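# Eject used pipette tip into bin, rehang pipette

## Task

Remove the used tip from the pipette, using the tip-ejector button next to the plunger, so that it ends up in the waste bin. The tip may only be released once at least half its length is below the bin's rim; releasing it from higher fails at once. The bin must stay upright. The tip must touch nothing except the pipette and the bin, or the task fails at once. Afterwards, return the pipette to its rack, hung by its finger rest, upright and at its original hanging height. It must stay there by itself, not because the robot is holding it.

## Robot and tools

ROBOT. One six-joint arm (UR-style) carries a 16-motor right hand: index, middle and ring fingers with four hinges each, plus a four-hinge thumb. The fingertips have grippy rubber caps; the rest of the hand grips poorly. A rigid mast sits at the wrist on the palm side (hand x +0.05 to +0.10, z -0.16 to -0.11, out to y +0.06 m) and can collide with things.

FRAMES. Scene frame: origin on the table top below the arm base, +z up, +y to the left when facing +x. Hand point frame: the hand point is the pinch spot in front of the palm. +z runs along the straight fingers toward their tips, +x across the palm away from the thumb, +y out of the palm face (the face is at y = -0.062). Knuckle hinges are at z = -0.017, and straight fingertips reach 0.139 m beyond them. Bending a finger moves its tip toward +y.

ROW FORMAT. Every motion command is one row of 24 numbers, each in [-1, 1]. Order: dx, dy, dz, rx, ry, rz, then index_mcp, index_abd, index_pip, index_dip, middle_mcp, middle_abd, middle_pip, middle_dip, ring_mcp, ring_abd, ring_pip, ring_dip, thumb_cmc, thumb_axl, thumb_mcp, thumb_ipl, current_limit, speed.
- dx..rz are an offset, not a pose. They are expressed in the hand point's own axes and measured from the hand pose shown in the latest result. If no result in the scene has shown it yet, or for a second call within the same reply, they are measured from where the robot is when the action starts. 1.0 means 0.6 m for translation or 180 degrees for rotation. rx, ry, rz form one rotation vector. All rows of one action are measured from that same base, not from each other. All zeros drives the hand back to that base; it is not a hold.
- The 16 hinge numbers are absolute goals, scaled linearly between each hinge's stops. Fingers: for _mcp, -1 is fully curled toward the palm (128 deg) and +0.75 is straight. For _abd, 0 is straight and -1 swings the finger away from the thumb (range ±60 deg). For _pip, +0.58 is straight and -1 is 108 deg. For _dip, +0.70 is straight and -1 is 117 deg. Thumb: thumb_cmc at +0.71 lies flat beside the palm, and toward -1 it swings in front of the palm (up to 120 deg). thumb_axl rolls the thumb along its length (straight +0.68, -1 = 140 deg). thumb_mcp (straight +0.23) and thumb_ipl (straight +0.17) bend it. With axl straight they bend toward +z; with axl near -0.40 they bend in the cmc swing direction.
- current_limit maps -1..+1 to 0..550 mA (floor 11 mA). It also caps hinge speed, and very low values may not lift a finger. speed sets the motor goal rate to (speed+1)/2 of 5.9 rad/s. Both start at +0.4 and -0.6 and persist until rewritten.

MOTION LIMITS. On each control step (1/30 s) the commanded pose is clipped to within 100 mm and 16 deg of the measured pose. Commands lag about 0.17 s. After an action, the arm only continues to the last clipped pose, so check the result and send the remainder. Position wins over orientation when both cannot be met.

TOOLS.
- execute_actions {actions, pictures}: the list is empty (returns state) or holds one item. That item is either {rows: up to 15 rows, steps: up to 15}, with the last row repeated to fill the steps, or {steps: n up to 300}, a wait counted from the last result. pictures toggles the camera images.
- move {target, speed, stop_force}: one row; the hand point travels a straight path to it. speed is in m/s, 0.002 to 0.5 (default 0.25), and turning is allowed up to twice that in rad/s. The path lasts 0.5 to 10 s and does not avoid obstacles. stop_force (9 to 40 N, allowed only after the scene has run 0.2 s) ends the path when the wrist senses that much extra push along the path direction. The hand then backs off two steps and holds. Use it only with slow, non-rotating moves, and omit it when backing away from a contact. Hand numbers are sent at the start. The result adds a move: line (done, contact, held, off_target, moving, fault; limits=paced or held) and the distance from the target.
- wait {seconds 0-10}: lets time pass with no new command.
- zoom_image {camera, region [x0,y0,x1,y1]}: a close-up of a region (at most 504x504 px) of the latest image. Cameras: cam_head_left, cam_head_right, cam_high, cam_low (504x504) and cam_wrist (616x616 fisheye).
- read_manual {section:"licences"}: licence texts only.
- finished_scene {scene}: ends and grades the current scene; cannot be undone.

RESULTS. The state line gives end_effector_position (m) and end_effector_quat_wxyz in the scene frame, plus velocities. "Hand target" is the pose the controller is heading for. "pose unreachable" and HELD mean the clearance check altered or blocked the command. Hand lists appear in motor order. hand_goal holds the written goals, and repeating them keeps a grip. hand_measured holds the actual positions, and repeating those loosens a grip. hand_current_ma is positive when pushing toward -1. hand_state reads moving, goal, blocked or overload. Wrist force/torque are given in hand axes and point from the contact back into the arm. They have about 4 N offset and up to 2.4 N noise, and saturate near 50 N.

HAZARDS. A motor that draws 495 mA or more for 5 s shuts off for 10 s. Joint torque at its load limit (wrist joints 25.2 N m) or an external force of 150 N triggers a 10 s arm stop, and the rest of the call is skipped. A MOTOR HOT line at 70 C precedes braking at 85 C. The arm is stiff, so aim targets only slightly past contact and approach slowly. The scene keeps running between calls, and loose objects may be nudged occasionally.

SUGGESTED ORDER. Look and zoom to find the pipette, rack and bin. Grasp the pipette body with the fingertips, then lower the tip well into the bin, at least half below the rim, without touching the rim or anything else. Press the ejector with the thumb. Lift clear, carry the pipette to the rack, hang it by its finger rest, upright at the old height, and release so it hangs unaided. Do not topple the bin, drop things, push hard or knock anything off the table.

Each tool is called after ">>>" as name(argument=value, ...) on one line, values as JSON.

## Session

>>> execute_actions(actions=[])

Scene clock: 0.00 s of 9600.00 s.
end_effector_position=(+0.3866, +0.1860, +0.2980) hand_goal=(+0.754, +0.000, +0.576, +0.696, +0.754, +0.000, +0.576, +0.696, +0.754, +0.000, +0.576, +0.696, +0.714, +0.678, +0.226, +0.168) hand_measured=(+0.754, +0.000, +0.576, +0.696, +0.754, +0.000, +0.576, +0.696, +0.754, +0.000, +0.576, +0.696, +0.714, +0.678, +0.226, +0.168) hand_current_ma=(+0, +0, +0, +0, +0, +0, +0, +0, +0, +0, +0, +0, +0, +0, +0, +0) hand_state=(goal, goal, goal, goal, goal, goal, goal, goal, goal, goal, goal, goal, goal, goal, goal, goal) hand_current_limit=0.40 hand_speed=-0.60 end_effector_quat_wxyz=(-0.592, +0.116, +0.797, +0.028) end_effector_velocity=(+0.000, -0.000, +0.000) end_effector_angular_velocity=(+0.000, -0.001, -0.001)
Joint positions: [-0.112 -1.176  1.527 -0.662 -1.504 -1.46 ]
Joint velocities: [-0.    -0.    -0.    -0.001  0.    -0.   ]
Wrist force (N, on the end effector, along its own x y z axes, offset not removed): no reading
Wrist torque (N m, same axes, about the end effector's origin, offset not removed): no reading
Hand target: +0.387, +0.186, +0.298; -0.592, +0.116, +0.797, +0.028
camera_calibration (this result's frames):
cam_wrist: T_world_to_cam=[[0.360959, 0.441814, -0.821285, 0.0520426], [0.674403, -0.731919, -0.0973355, -0.140311], [-0.644119, -0.518743, -0.562153, 0.644879], [0, 0, 0, 1]] pos_world=[0.491219, 0.208837, 0.391605]

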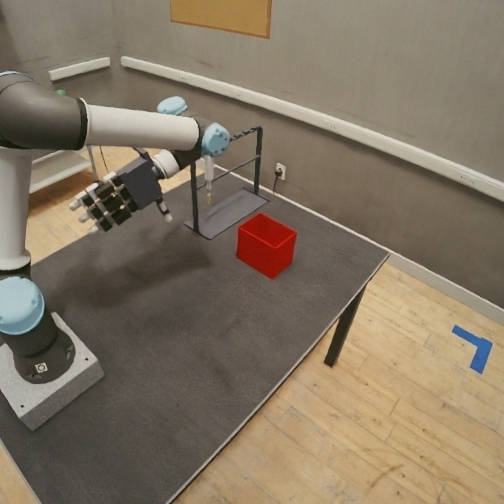

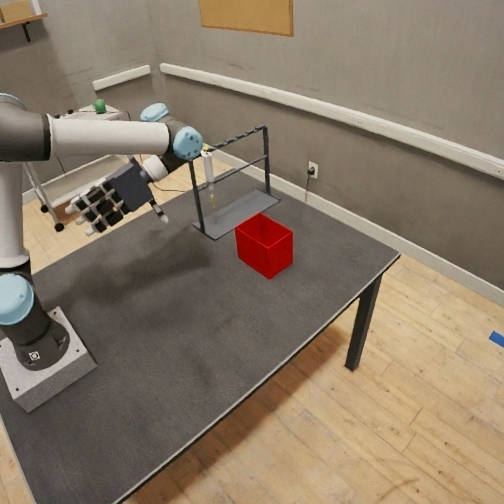

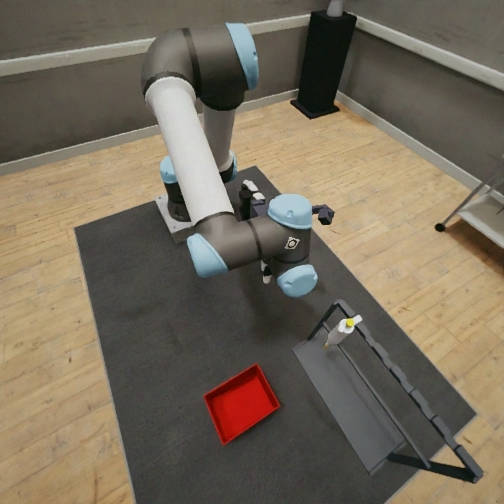

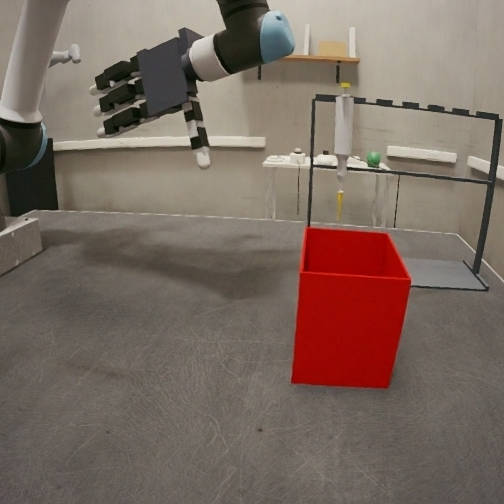

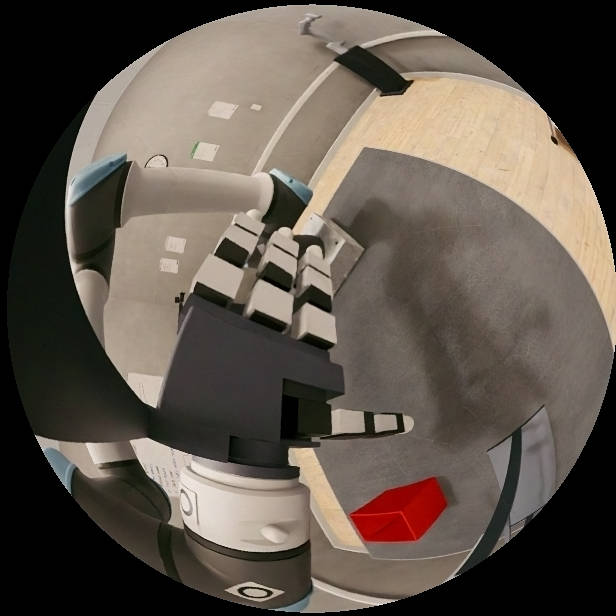

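>>> move(target=[-0.123,-0.143,-0.377,-0.057,-0.901,-0.094,0.754,0,0.576,0.696,0.754,0,0.576,0.696,0.8,0,0.576,0.696,0.714,0.678,0.226,0.168,0.4,-0.6], speed=0.3)

>>> zoom_image(camera="cam_high", region=[280,280,420,400])

Scene clock: 10.17 s of 9600.00 s.
end_effector_position=(+0.5996, +0.0499, +0.3028) hand_goal=(+0.754, +0.000, +0.576, +0.696, +0.754, +0.000, +0.576, +0.696, +0.800, +0.000, +0.576, +0.696, +0.714, +0.678, +0.226, +0.168) hand_measured=(+0.754, -0.002, +0.576, +0.696, +0.754, -0.002, +0.576, +0.696, +0.798, -0.002, +0.576, +0.696, +0.714, +0.678, +0.224, +0.168) hand_current_ma=(-5, -12, +4, +0, -5, -13, +4, +0, -14, -12, +4, +0, +2, -5, -15, -2) hand_state=(goal, goal, goal, goal, goal, goal, goal, goal, goal, goal, goal, goal, goal, goal, goal, goal) hand_current_limit=0.40 hand_speed=-0.60 end_effector_quat_wxyz=(+0.707, -0.001, +0.708, -0.002) end_effector_velocity=(+0.001, -0.000, +0.000) end_effector_angular_velocity=(+0.002, -0.011, +0.000)
Joint positions: [-0.456 -0.887  2.26  -4.522 -1.106 -1.565]
Joint velocities: [ 0.002  0.01  -0.009 -0.013 -0.002  0.007]
Wrist force (N, on the end effector, along its own x y z axes, offset not removed): [0.5 1.0 0.9]
Wrist torque (N m, same axes, about the end effector's origin, offset not removed): [0.00 -0.06 0.08]
Hand target: +0.600, +0.050, +0.303; +0.707, -0.001, +0.707, -0.002
Off the commanded pose: 0.001 m, 0 deg.
After step 90, 1.80 s passed at rest.
move: done
camera_calibration (this result's frames):
cam_wrist: T_world_to_cam=[[-0.0119586, 0.587983, 0.808785, -0.238088], [-0.736544, -0.552226, 0.390576, 0.306134], [0.676284, -0.591035, 0.439679, -0.377321], [0, 0, 0, 1]] pos_world=[0.47781, 0.0860375, 0.238893]

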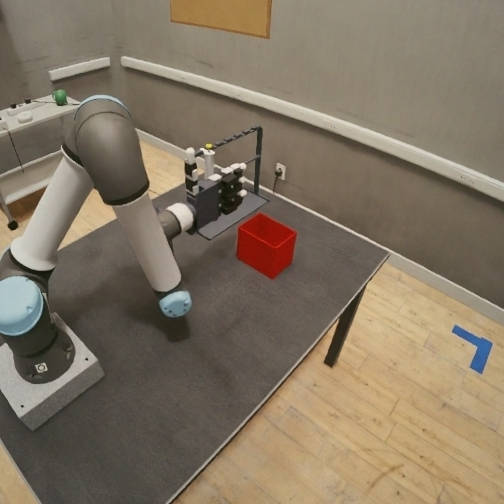

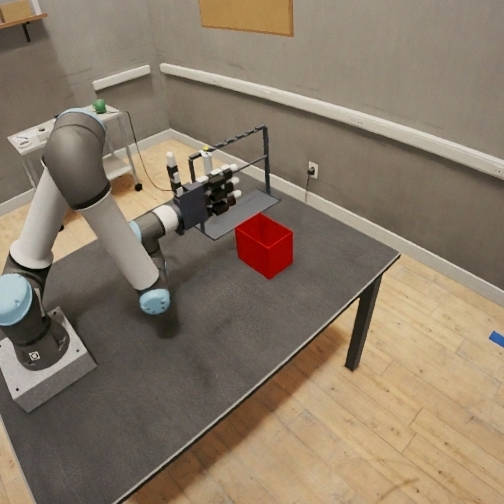

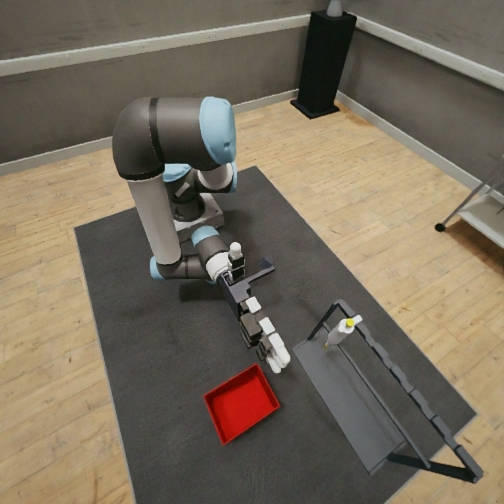

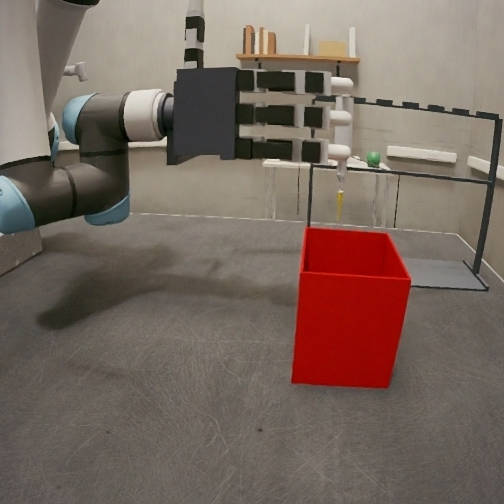

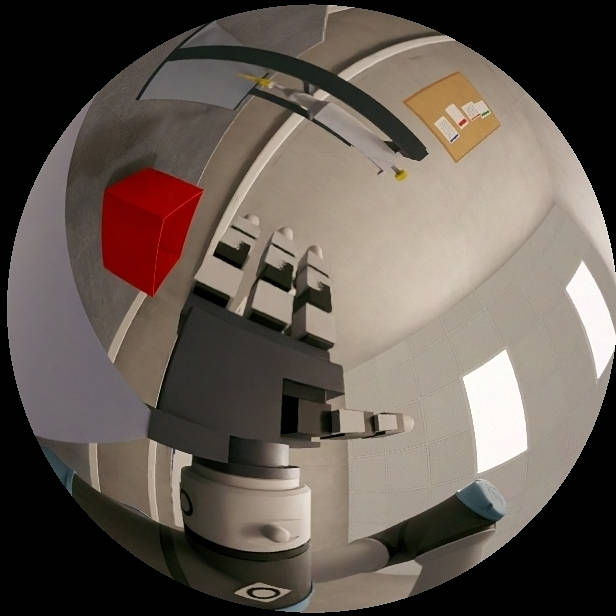

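Region (280, 280, 420, 400) of cam_high's 504x504 image, scaled by 3.600, with more detail than that image has; it fills the top 432 rows of this view, and the rest is white.

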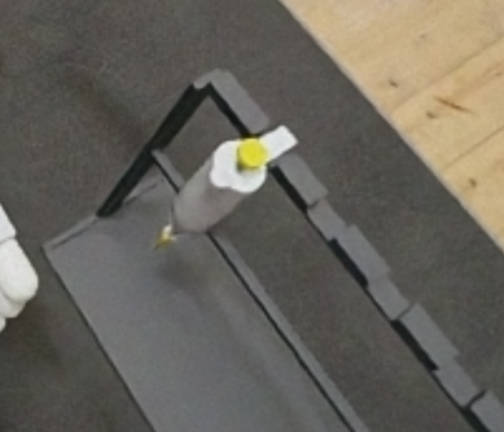

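Target x 0.764, z 0.243, y 0.15 then 0.179.

>>> move(target=[0.099,0.167,0.274,0,0,0,0.754,0,0.576,0.696,0.754,0,0.576,0.696,0.8,0,0.576,0.696,0.714,0.678,0.226,0.168,0.4,-0.6], speed=0.15)

>>> move(target=[0,0.048,0,0,0,0,0.5,0,0.1,0.1,0.5,0,0.1,0.1,0.8,0,0.576,0.696,0.714,0.678,0.226,0.168,0.4,-0.7], speed=0.03)

>>> move(target=[0,0,0,0,0,0,0.2,0,-0.6,0.1,0.2,0,-0.6,0.1,0.8,0,0.576,0.696,0.714,0.678,0.226,0.168,0.4,-0.6])

>>> move(target=[0,0,0,0,0,0,0.1,0,-0.95,-0.2,0.1,0,-0.95,-0.2,0.8,0,0.576,0.696,0.714,0.678,0.226,0.168,0.6,-0.8])

>>> zoom_image(camera="cam_high", region=[280,270,410,400])

Scene clock: 16.47 s of 9600.00 s.
end_effector_position=(+0.7636, +0.1499, +0.2430) hand_goal=(+0.754, +0.000, +0.576, +0.696, +0.754, +0.000, +0.576, +0.696, +0.800, +0.000, +0.576, +0.696, +0.714, +0.678, +0.226, +0.168) hand_measured=(+0.754, -0.002, +0.576, +0.696, +0.754, -0.002, +0.576, +0.696, +0.798, -0.002, +0.576, +0.696, +0.714, +0.678, +0.224, +0.168) hand_current_ma=(-5, -13, +4, +0, -5, -13, +4, +0, -11, -13, +4, +0, +2, -5, -12, -2) hand_state=(goal, goal, goal, goal, goal, goal, goal, goal, goal, goal, goal, goal, goal, goal, goal, goal) hand_current_limit=0.40 hand_speed=-0.60 end_effector_quat_wxyz=(+0.707, -0.001, +0.708, -0.002) end_effector_velocity=(+0.002, +0.001, -0.000) end_effector_angular_velocity=(-0.000, -0.001, -0.000)
Joint positions: [-0.12  -0.602  1.724 -4.272 -1.442 -1.567]
Joint velocities: [ 0.002  0.004 -0.008  0.003 -0.003  0.   ]
Wrist force (N, on the end effector, along its own x y z axes, offset not removed): [-1.7 -2.5 -3.2]
Wrist torque (N m, same axes, about the end effector's origin, offset not removed): [-0.05 0.35 -0.21]
Hand target: +0.764, +0.150, +0.243; +0.707, -0.001, +0.708, -0.002
Off the commanded pose: 0.001 m, 0 deg.
After step 90, 1.37 s passed at rest.
move: done
camera_calibration (this result's frames):
cam_wrist: T_world_to_cam=[[-0.0120789, 0.58756, 0.80909, -0.246467], [-0.736599, -0.552432, 0.390179, 0.50571], [0.676221, -0.591262, 0.439469, -0.402612], [0, 0, 0, 1]] pos_world=[0.641783, 0.186136, 0.179033]

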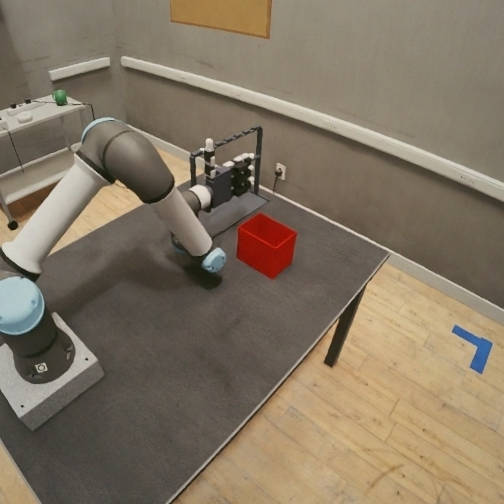

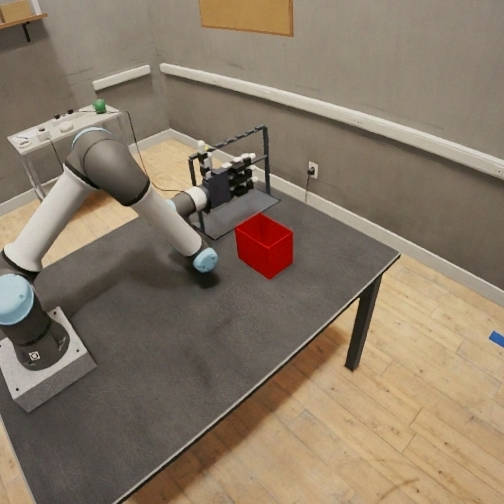

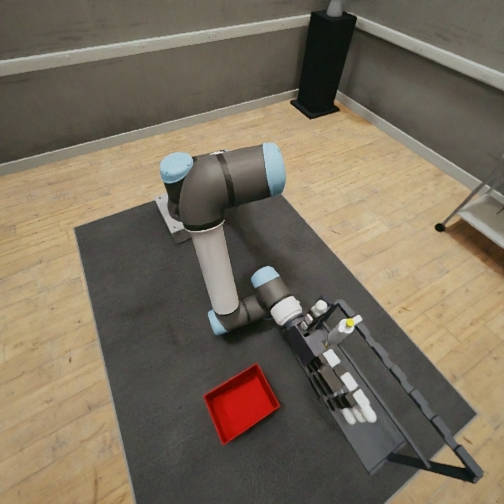

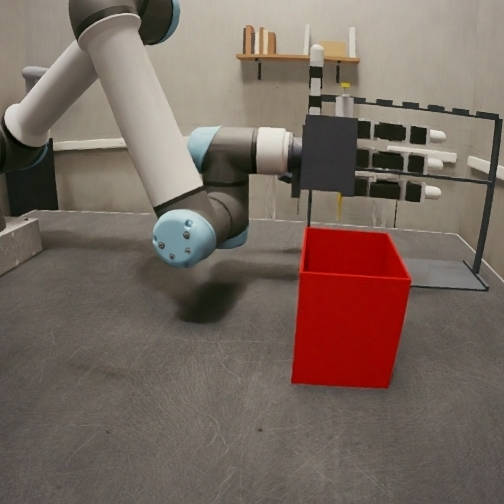

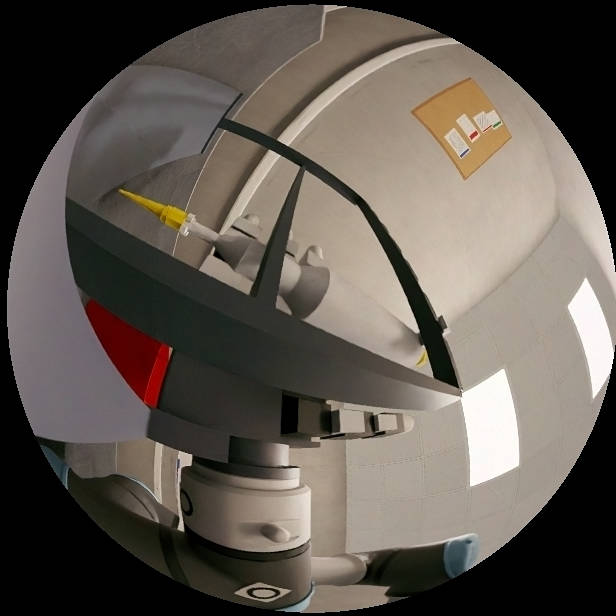

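Scene clock: 17.77 s of 9600.00 s.
end_effector_position=(+0.7636, +0.1785, +0.2429) hand_goal=(+0.500, +0.000, +0.100, +0.100, +0.500, +0.000, +0.100, +0.100, +0.800, +0.000, +0.576, +0.696, +0.714, +0.678, +0.226, +0.168) hand_measured=(+0.502, -0.002, +0.102, +0.102, +0.502, -0.002, +0.102, +0.102, +0.798, -0.002, +0.576, +0.696, +0.714, +0.678, +0.224, +0.168) hand_current_ma=(+12, -13, +14, +14, +12, -13, +14, +14, -11, -13, +4, +0, +2, -5, -12, -2) hand_state=(goal, goal, goal, goal, goal, goal, goal, goal, goal, goal, goal, goal, goal, goal, goal, goal) hand_current_limit=0.40 hand_speed=-0.70 end_effector_quat_wxyz=(+0.707, -0.001, +0.708, -0.002) end_effector_velocity=(+0.000, +0.002, +0.000) end_effector_angular_velocity=(-0.001, -0.000, -0.000)
Joint positions: [-0.065 -0.598  1.711 -4.262 -1.496 -1.567]
Joint velocities: [ 0.005  0.    -0.002  0.001 -0.005 -0.001]
Wrist force (N, on the end effector, along its own x y z axes, offset not removed): [-0.6 -2.4 -0.3]
Wrist torque (N m, same axes, about the end effector's origin, offset not removed): [-0.23 0.09 -0.15]
Hand target: +0.764, +0.179, +0.243; +0.707, -0.001, +0.708, -0.002
Off the commanded pose: 0.000 m, 0 deg.
move: done
camera_calibration (this result's frames):
cam_wrist: T_world_to_cam=[[-0.0120968, 0.587484, 0.809145, -0.263193], [-0.736597, -0.552479, 0.390118, 0.521515], [0.676223, -0.591295, 0.439422, -0.3857], [0, 0, 0, 1]] pos_world=[0.641781, 0.214685, 0.178994]

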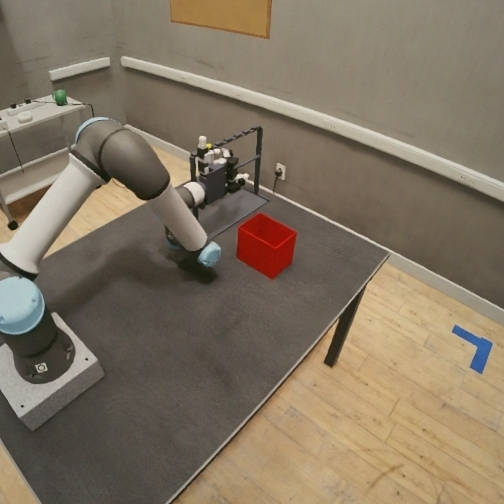

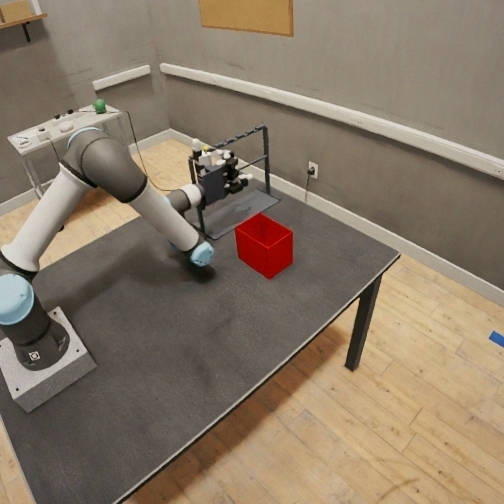

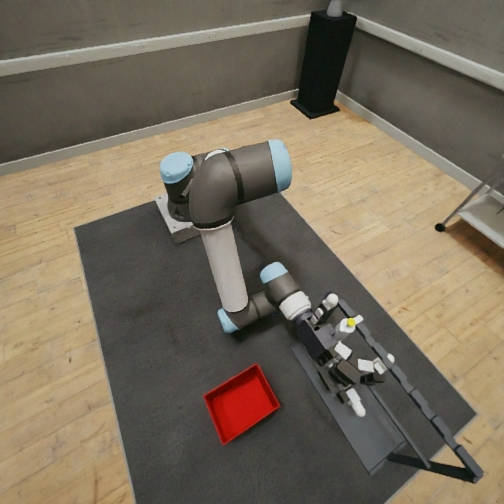

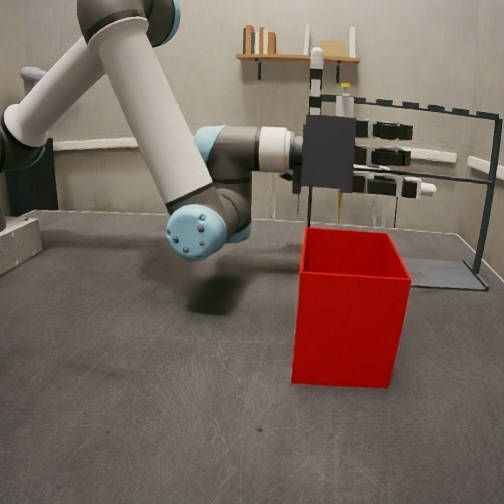

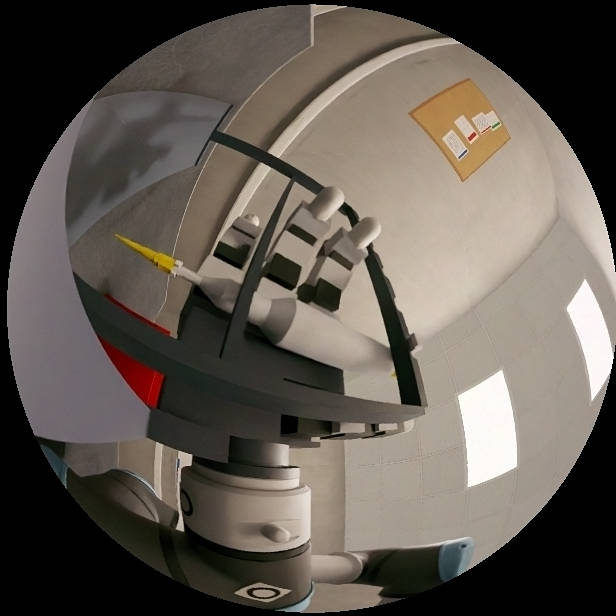

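Scene clock: 18.77 s of 9600.00 s.
end_effector_position=(+0.7636, +0.1785, +0.2429) hand_goal=(+0.200, +0.000, -0.600, +0.100, +0.200, +0.000, -0.600, +0.100, +0.800, +0.000, +0.576, +0.696, +0.714, +0.678, +0.226, +0.168) hand_measured=(+0.202, -0.002, -0.598, +0.102, +0.202, -0.002, -0.598, +0.102, +0.798, -0.002, +0.576, +0.696, +0.714, +0.678, +0.224, +0.168) hand_current_ma=(+13, -13, +14, +14, +13, -13, +14, +14, -11, -13, +4, +0, +2, -5, -12, -2) hand_state=(goal, goal, goal, goal, goal, goal, goal, goal, goal, goal, goal, goal, goal, goal, goal, goal) hand_current_limit=0.40 hand_speed=-0.60 end_effector_quat_wxyz=(+0.707, -0.001, +0.708, -0.002) end_effector_velocity=(-0.000, +0.000, +0.001) end_effector_angular_velocity=(-0.001, -0.002, +0.001)
Joint positions: [-0.065 -0.598  1.711 -4.262 -1.496 -1.567]
Joint velocities: [-0.    -0.    -0.    -0.001  0.001 -0.001]
Wrist force (N, on the end effector, along its own x y z axes, offset not removed): [-0.4 0.4 1.3]
Wrist torque (N m, same axes, about the end effector's origin, offset not removed): [-0.02 -0.16 0.01]
Hand target: +0.764, +0.178, +0.243; +0.707, -0.001, +0.708, -0.002
Off the commanded pose: 0.000 m, 0 deg.
move: done
camera_calibration (this result's frames):
cam_wrist: T_world_to_cam=[[-0.0121019, 0.587485, 0.809144, -0.26319], [-0.736595, -0.552482, 0.390117, 0.521527], [0.676226, -0.59129, 0.439425, -0.385714], [0, 0, 0, 1]] pos_world=[0.641798, 0.214685, 0.178994]

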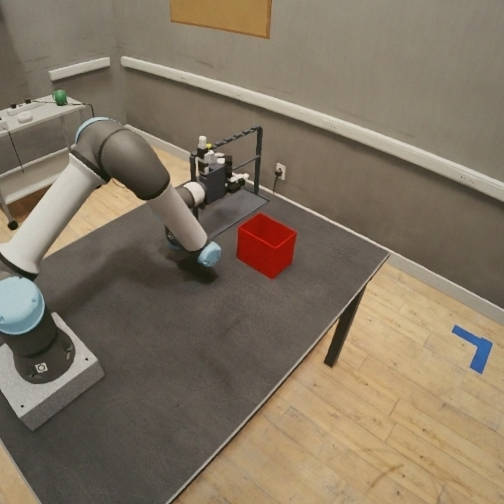

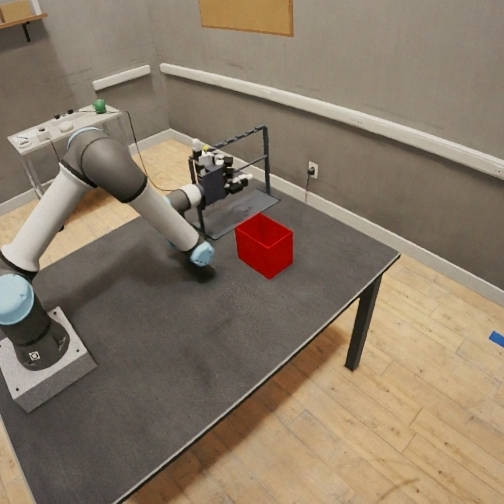

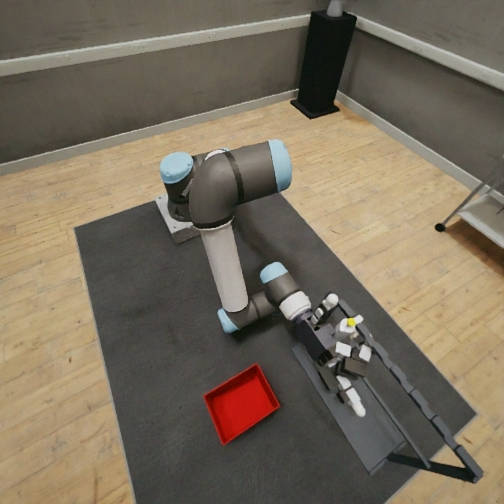

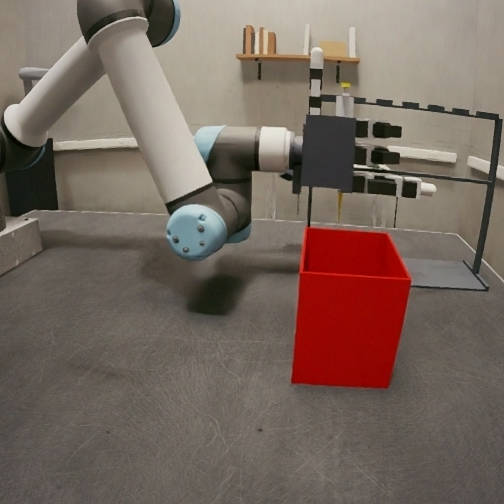

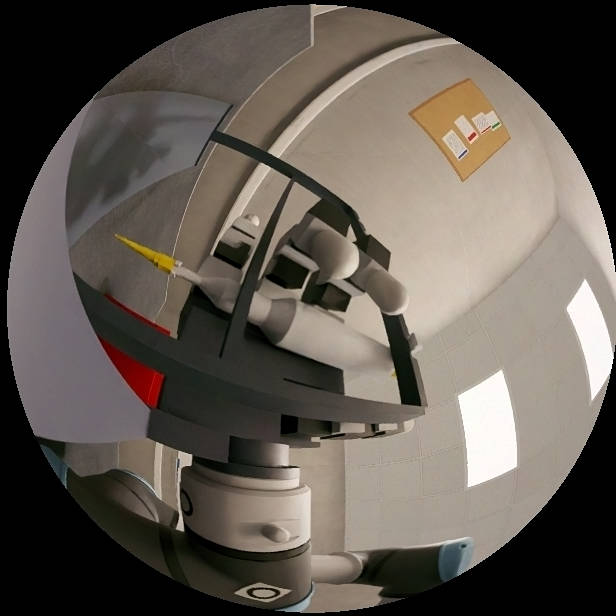

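Scene clock: 19.60 s of 9600.00 s.
end_effector_position=(+0.7636, +0.1785, +0.2429) hand_goal=(+0.100, +0.000, -0.950, -0.200, +0.100, +0.000, -0.950, -0.200, +0.800, +0.000, +0.576, +0.696, +0.714, +0.678, +0.226, +0.168) hand_measured=(+0.124, -0.002, -0.772, -0.116, +0.126, -0.002, -0.772, -0.122, +0.798, -0.002, +0.576, +0.696, +0.714, +0.678, +0.224, +0.168) hand_current_ma=(+135, -13, +440, +440, +152, -13, +440, +407, -11, -13, +4, +0, +2, -5, -12, -2) hand_state=(blocked, goal, blocked, blocked, blocked, goal, blocked, blocked, goal, goal, goal, goal, goal, goal, goal, goal) hand_current_limit=0.60 hand_speed=-0.80 end_effector_quat_wxyz=(+0.707, -0.001, +0.708, -0.002) end_effector_velocity=(-0.000, -0.000, +0.000) end_effector_angular_velocity=(+0.001, -0.001, -0.000)
Joint positions: [-0.065 -0.598  1.711 -4.262 -1.496 -1.567]
Joint velocities: [-0.    -0.    -0.    -0.001  0.     0.001]
Wrist force (N, on the end effector, along its own x y z axes, offset not removed): [-3.6 -1.6 -1.8]
Wrist torque (N m, same axes, about the end effector's origin, offset not removed): [-0.19 0.29 -0.23]
Hand target: +0.764, +0.178, +0.243; +0.707, -0.001, +0.708, -0.002
Off the commanded pose: 0.000 m, 0 deg.
move: done
camera_calibration (this result's frames):
cam_wrist: T_world_to_cam=[[-0.012112, 0.587486, 0.809143, -0.263183], [-0.736602, -0.55248, 0.390107, 0.521531], [0.676218, -0.591292, 0.439435, -0.385712], [0, 0, 0, 1]] pos_world=[0.641798, 0.214683, 0.178996]

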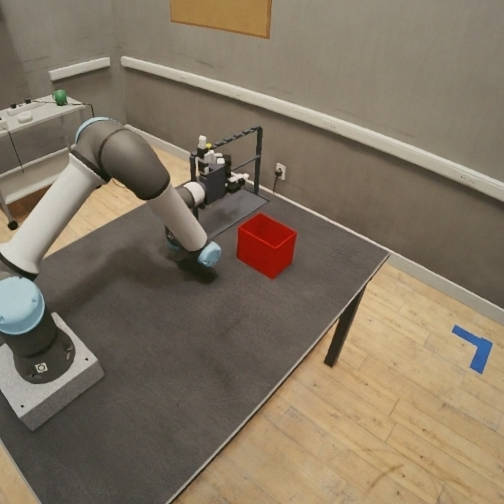

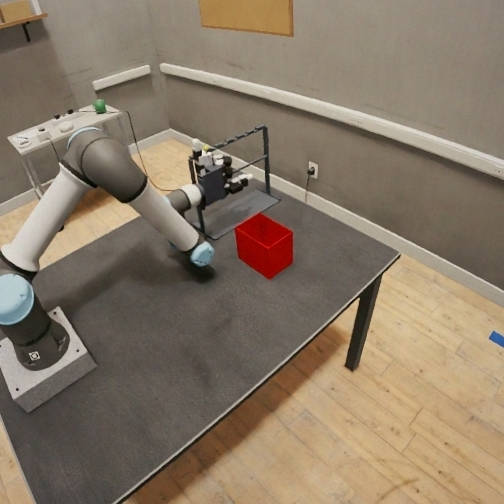

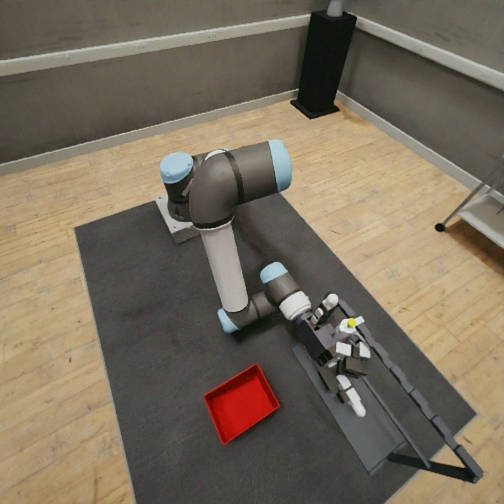

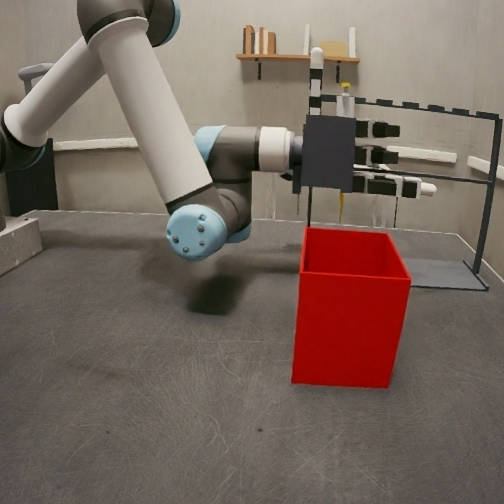

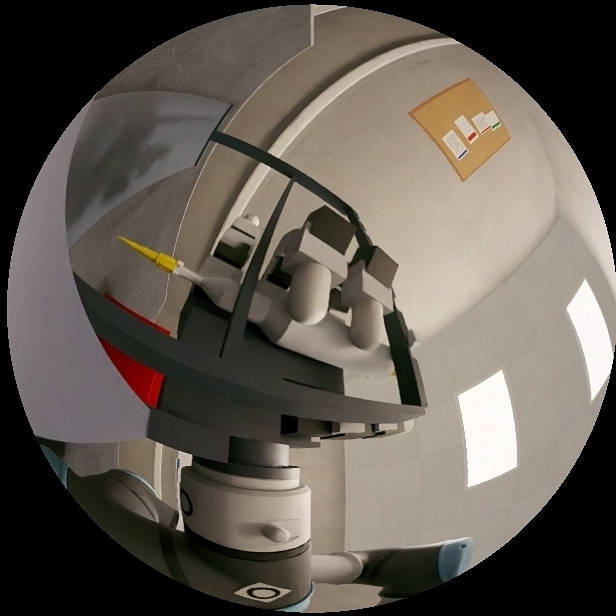

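Region (280, 270, 410, 400) of cam_high's 504x504 image, scaled by 3.877, with more detail than that image has.

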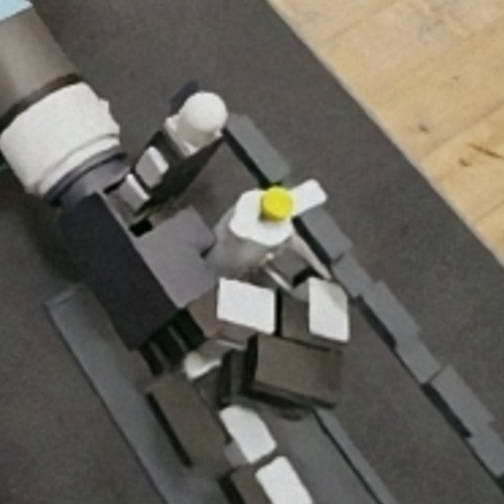

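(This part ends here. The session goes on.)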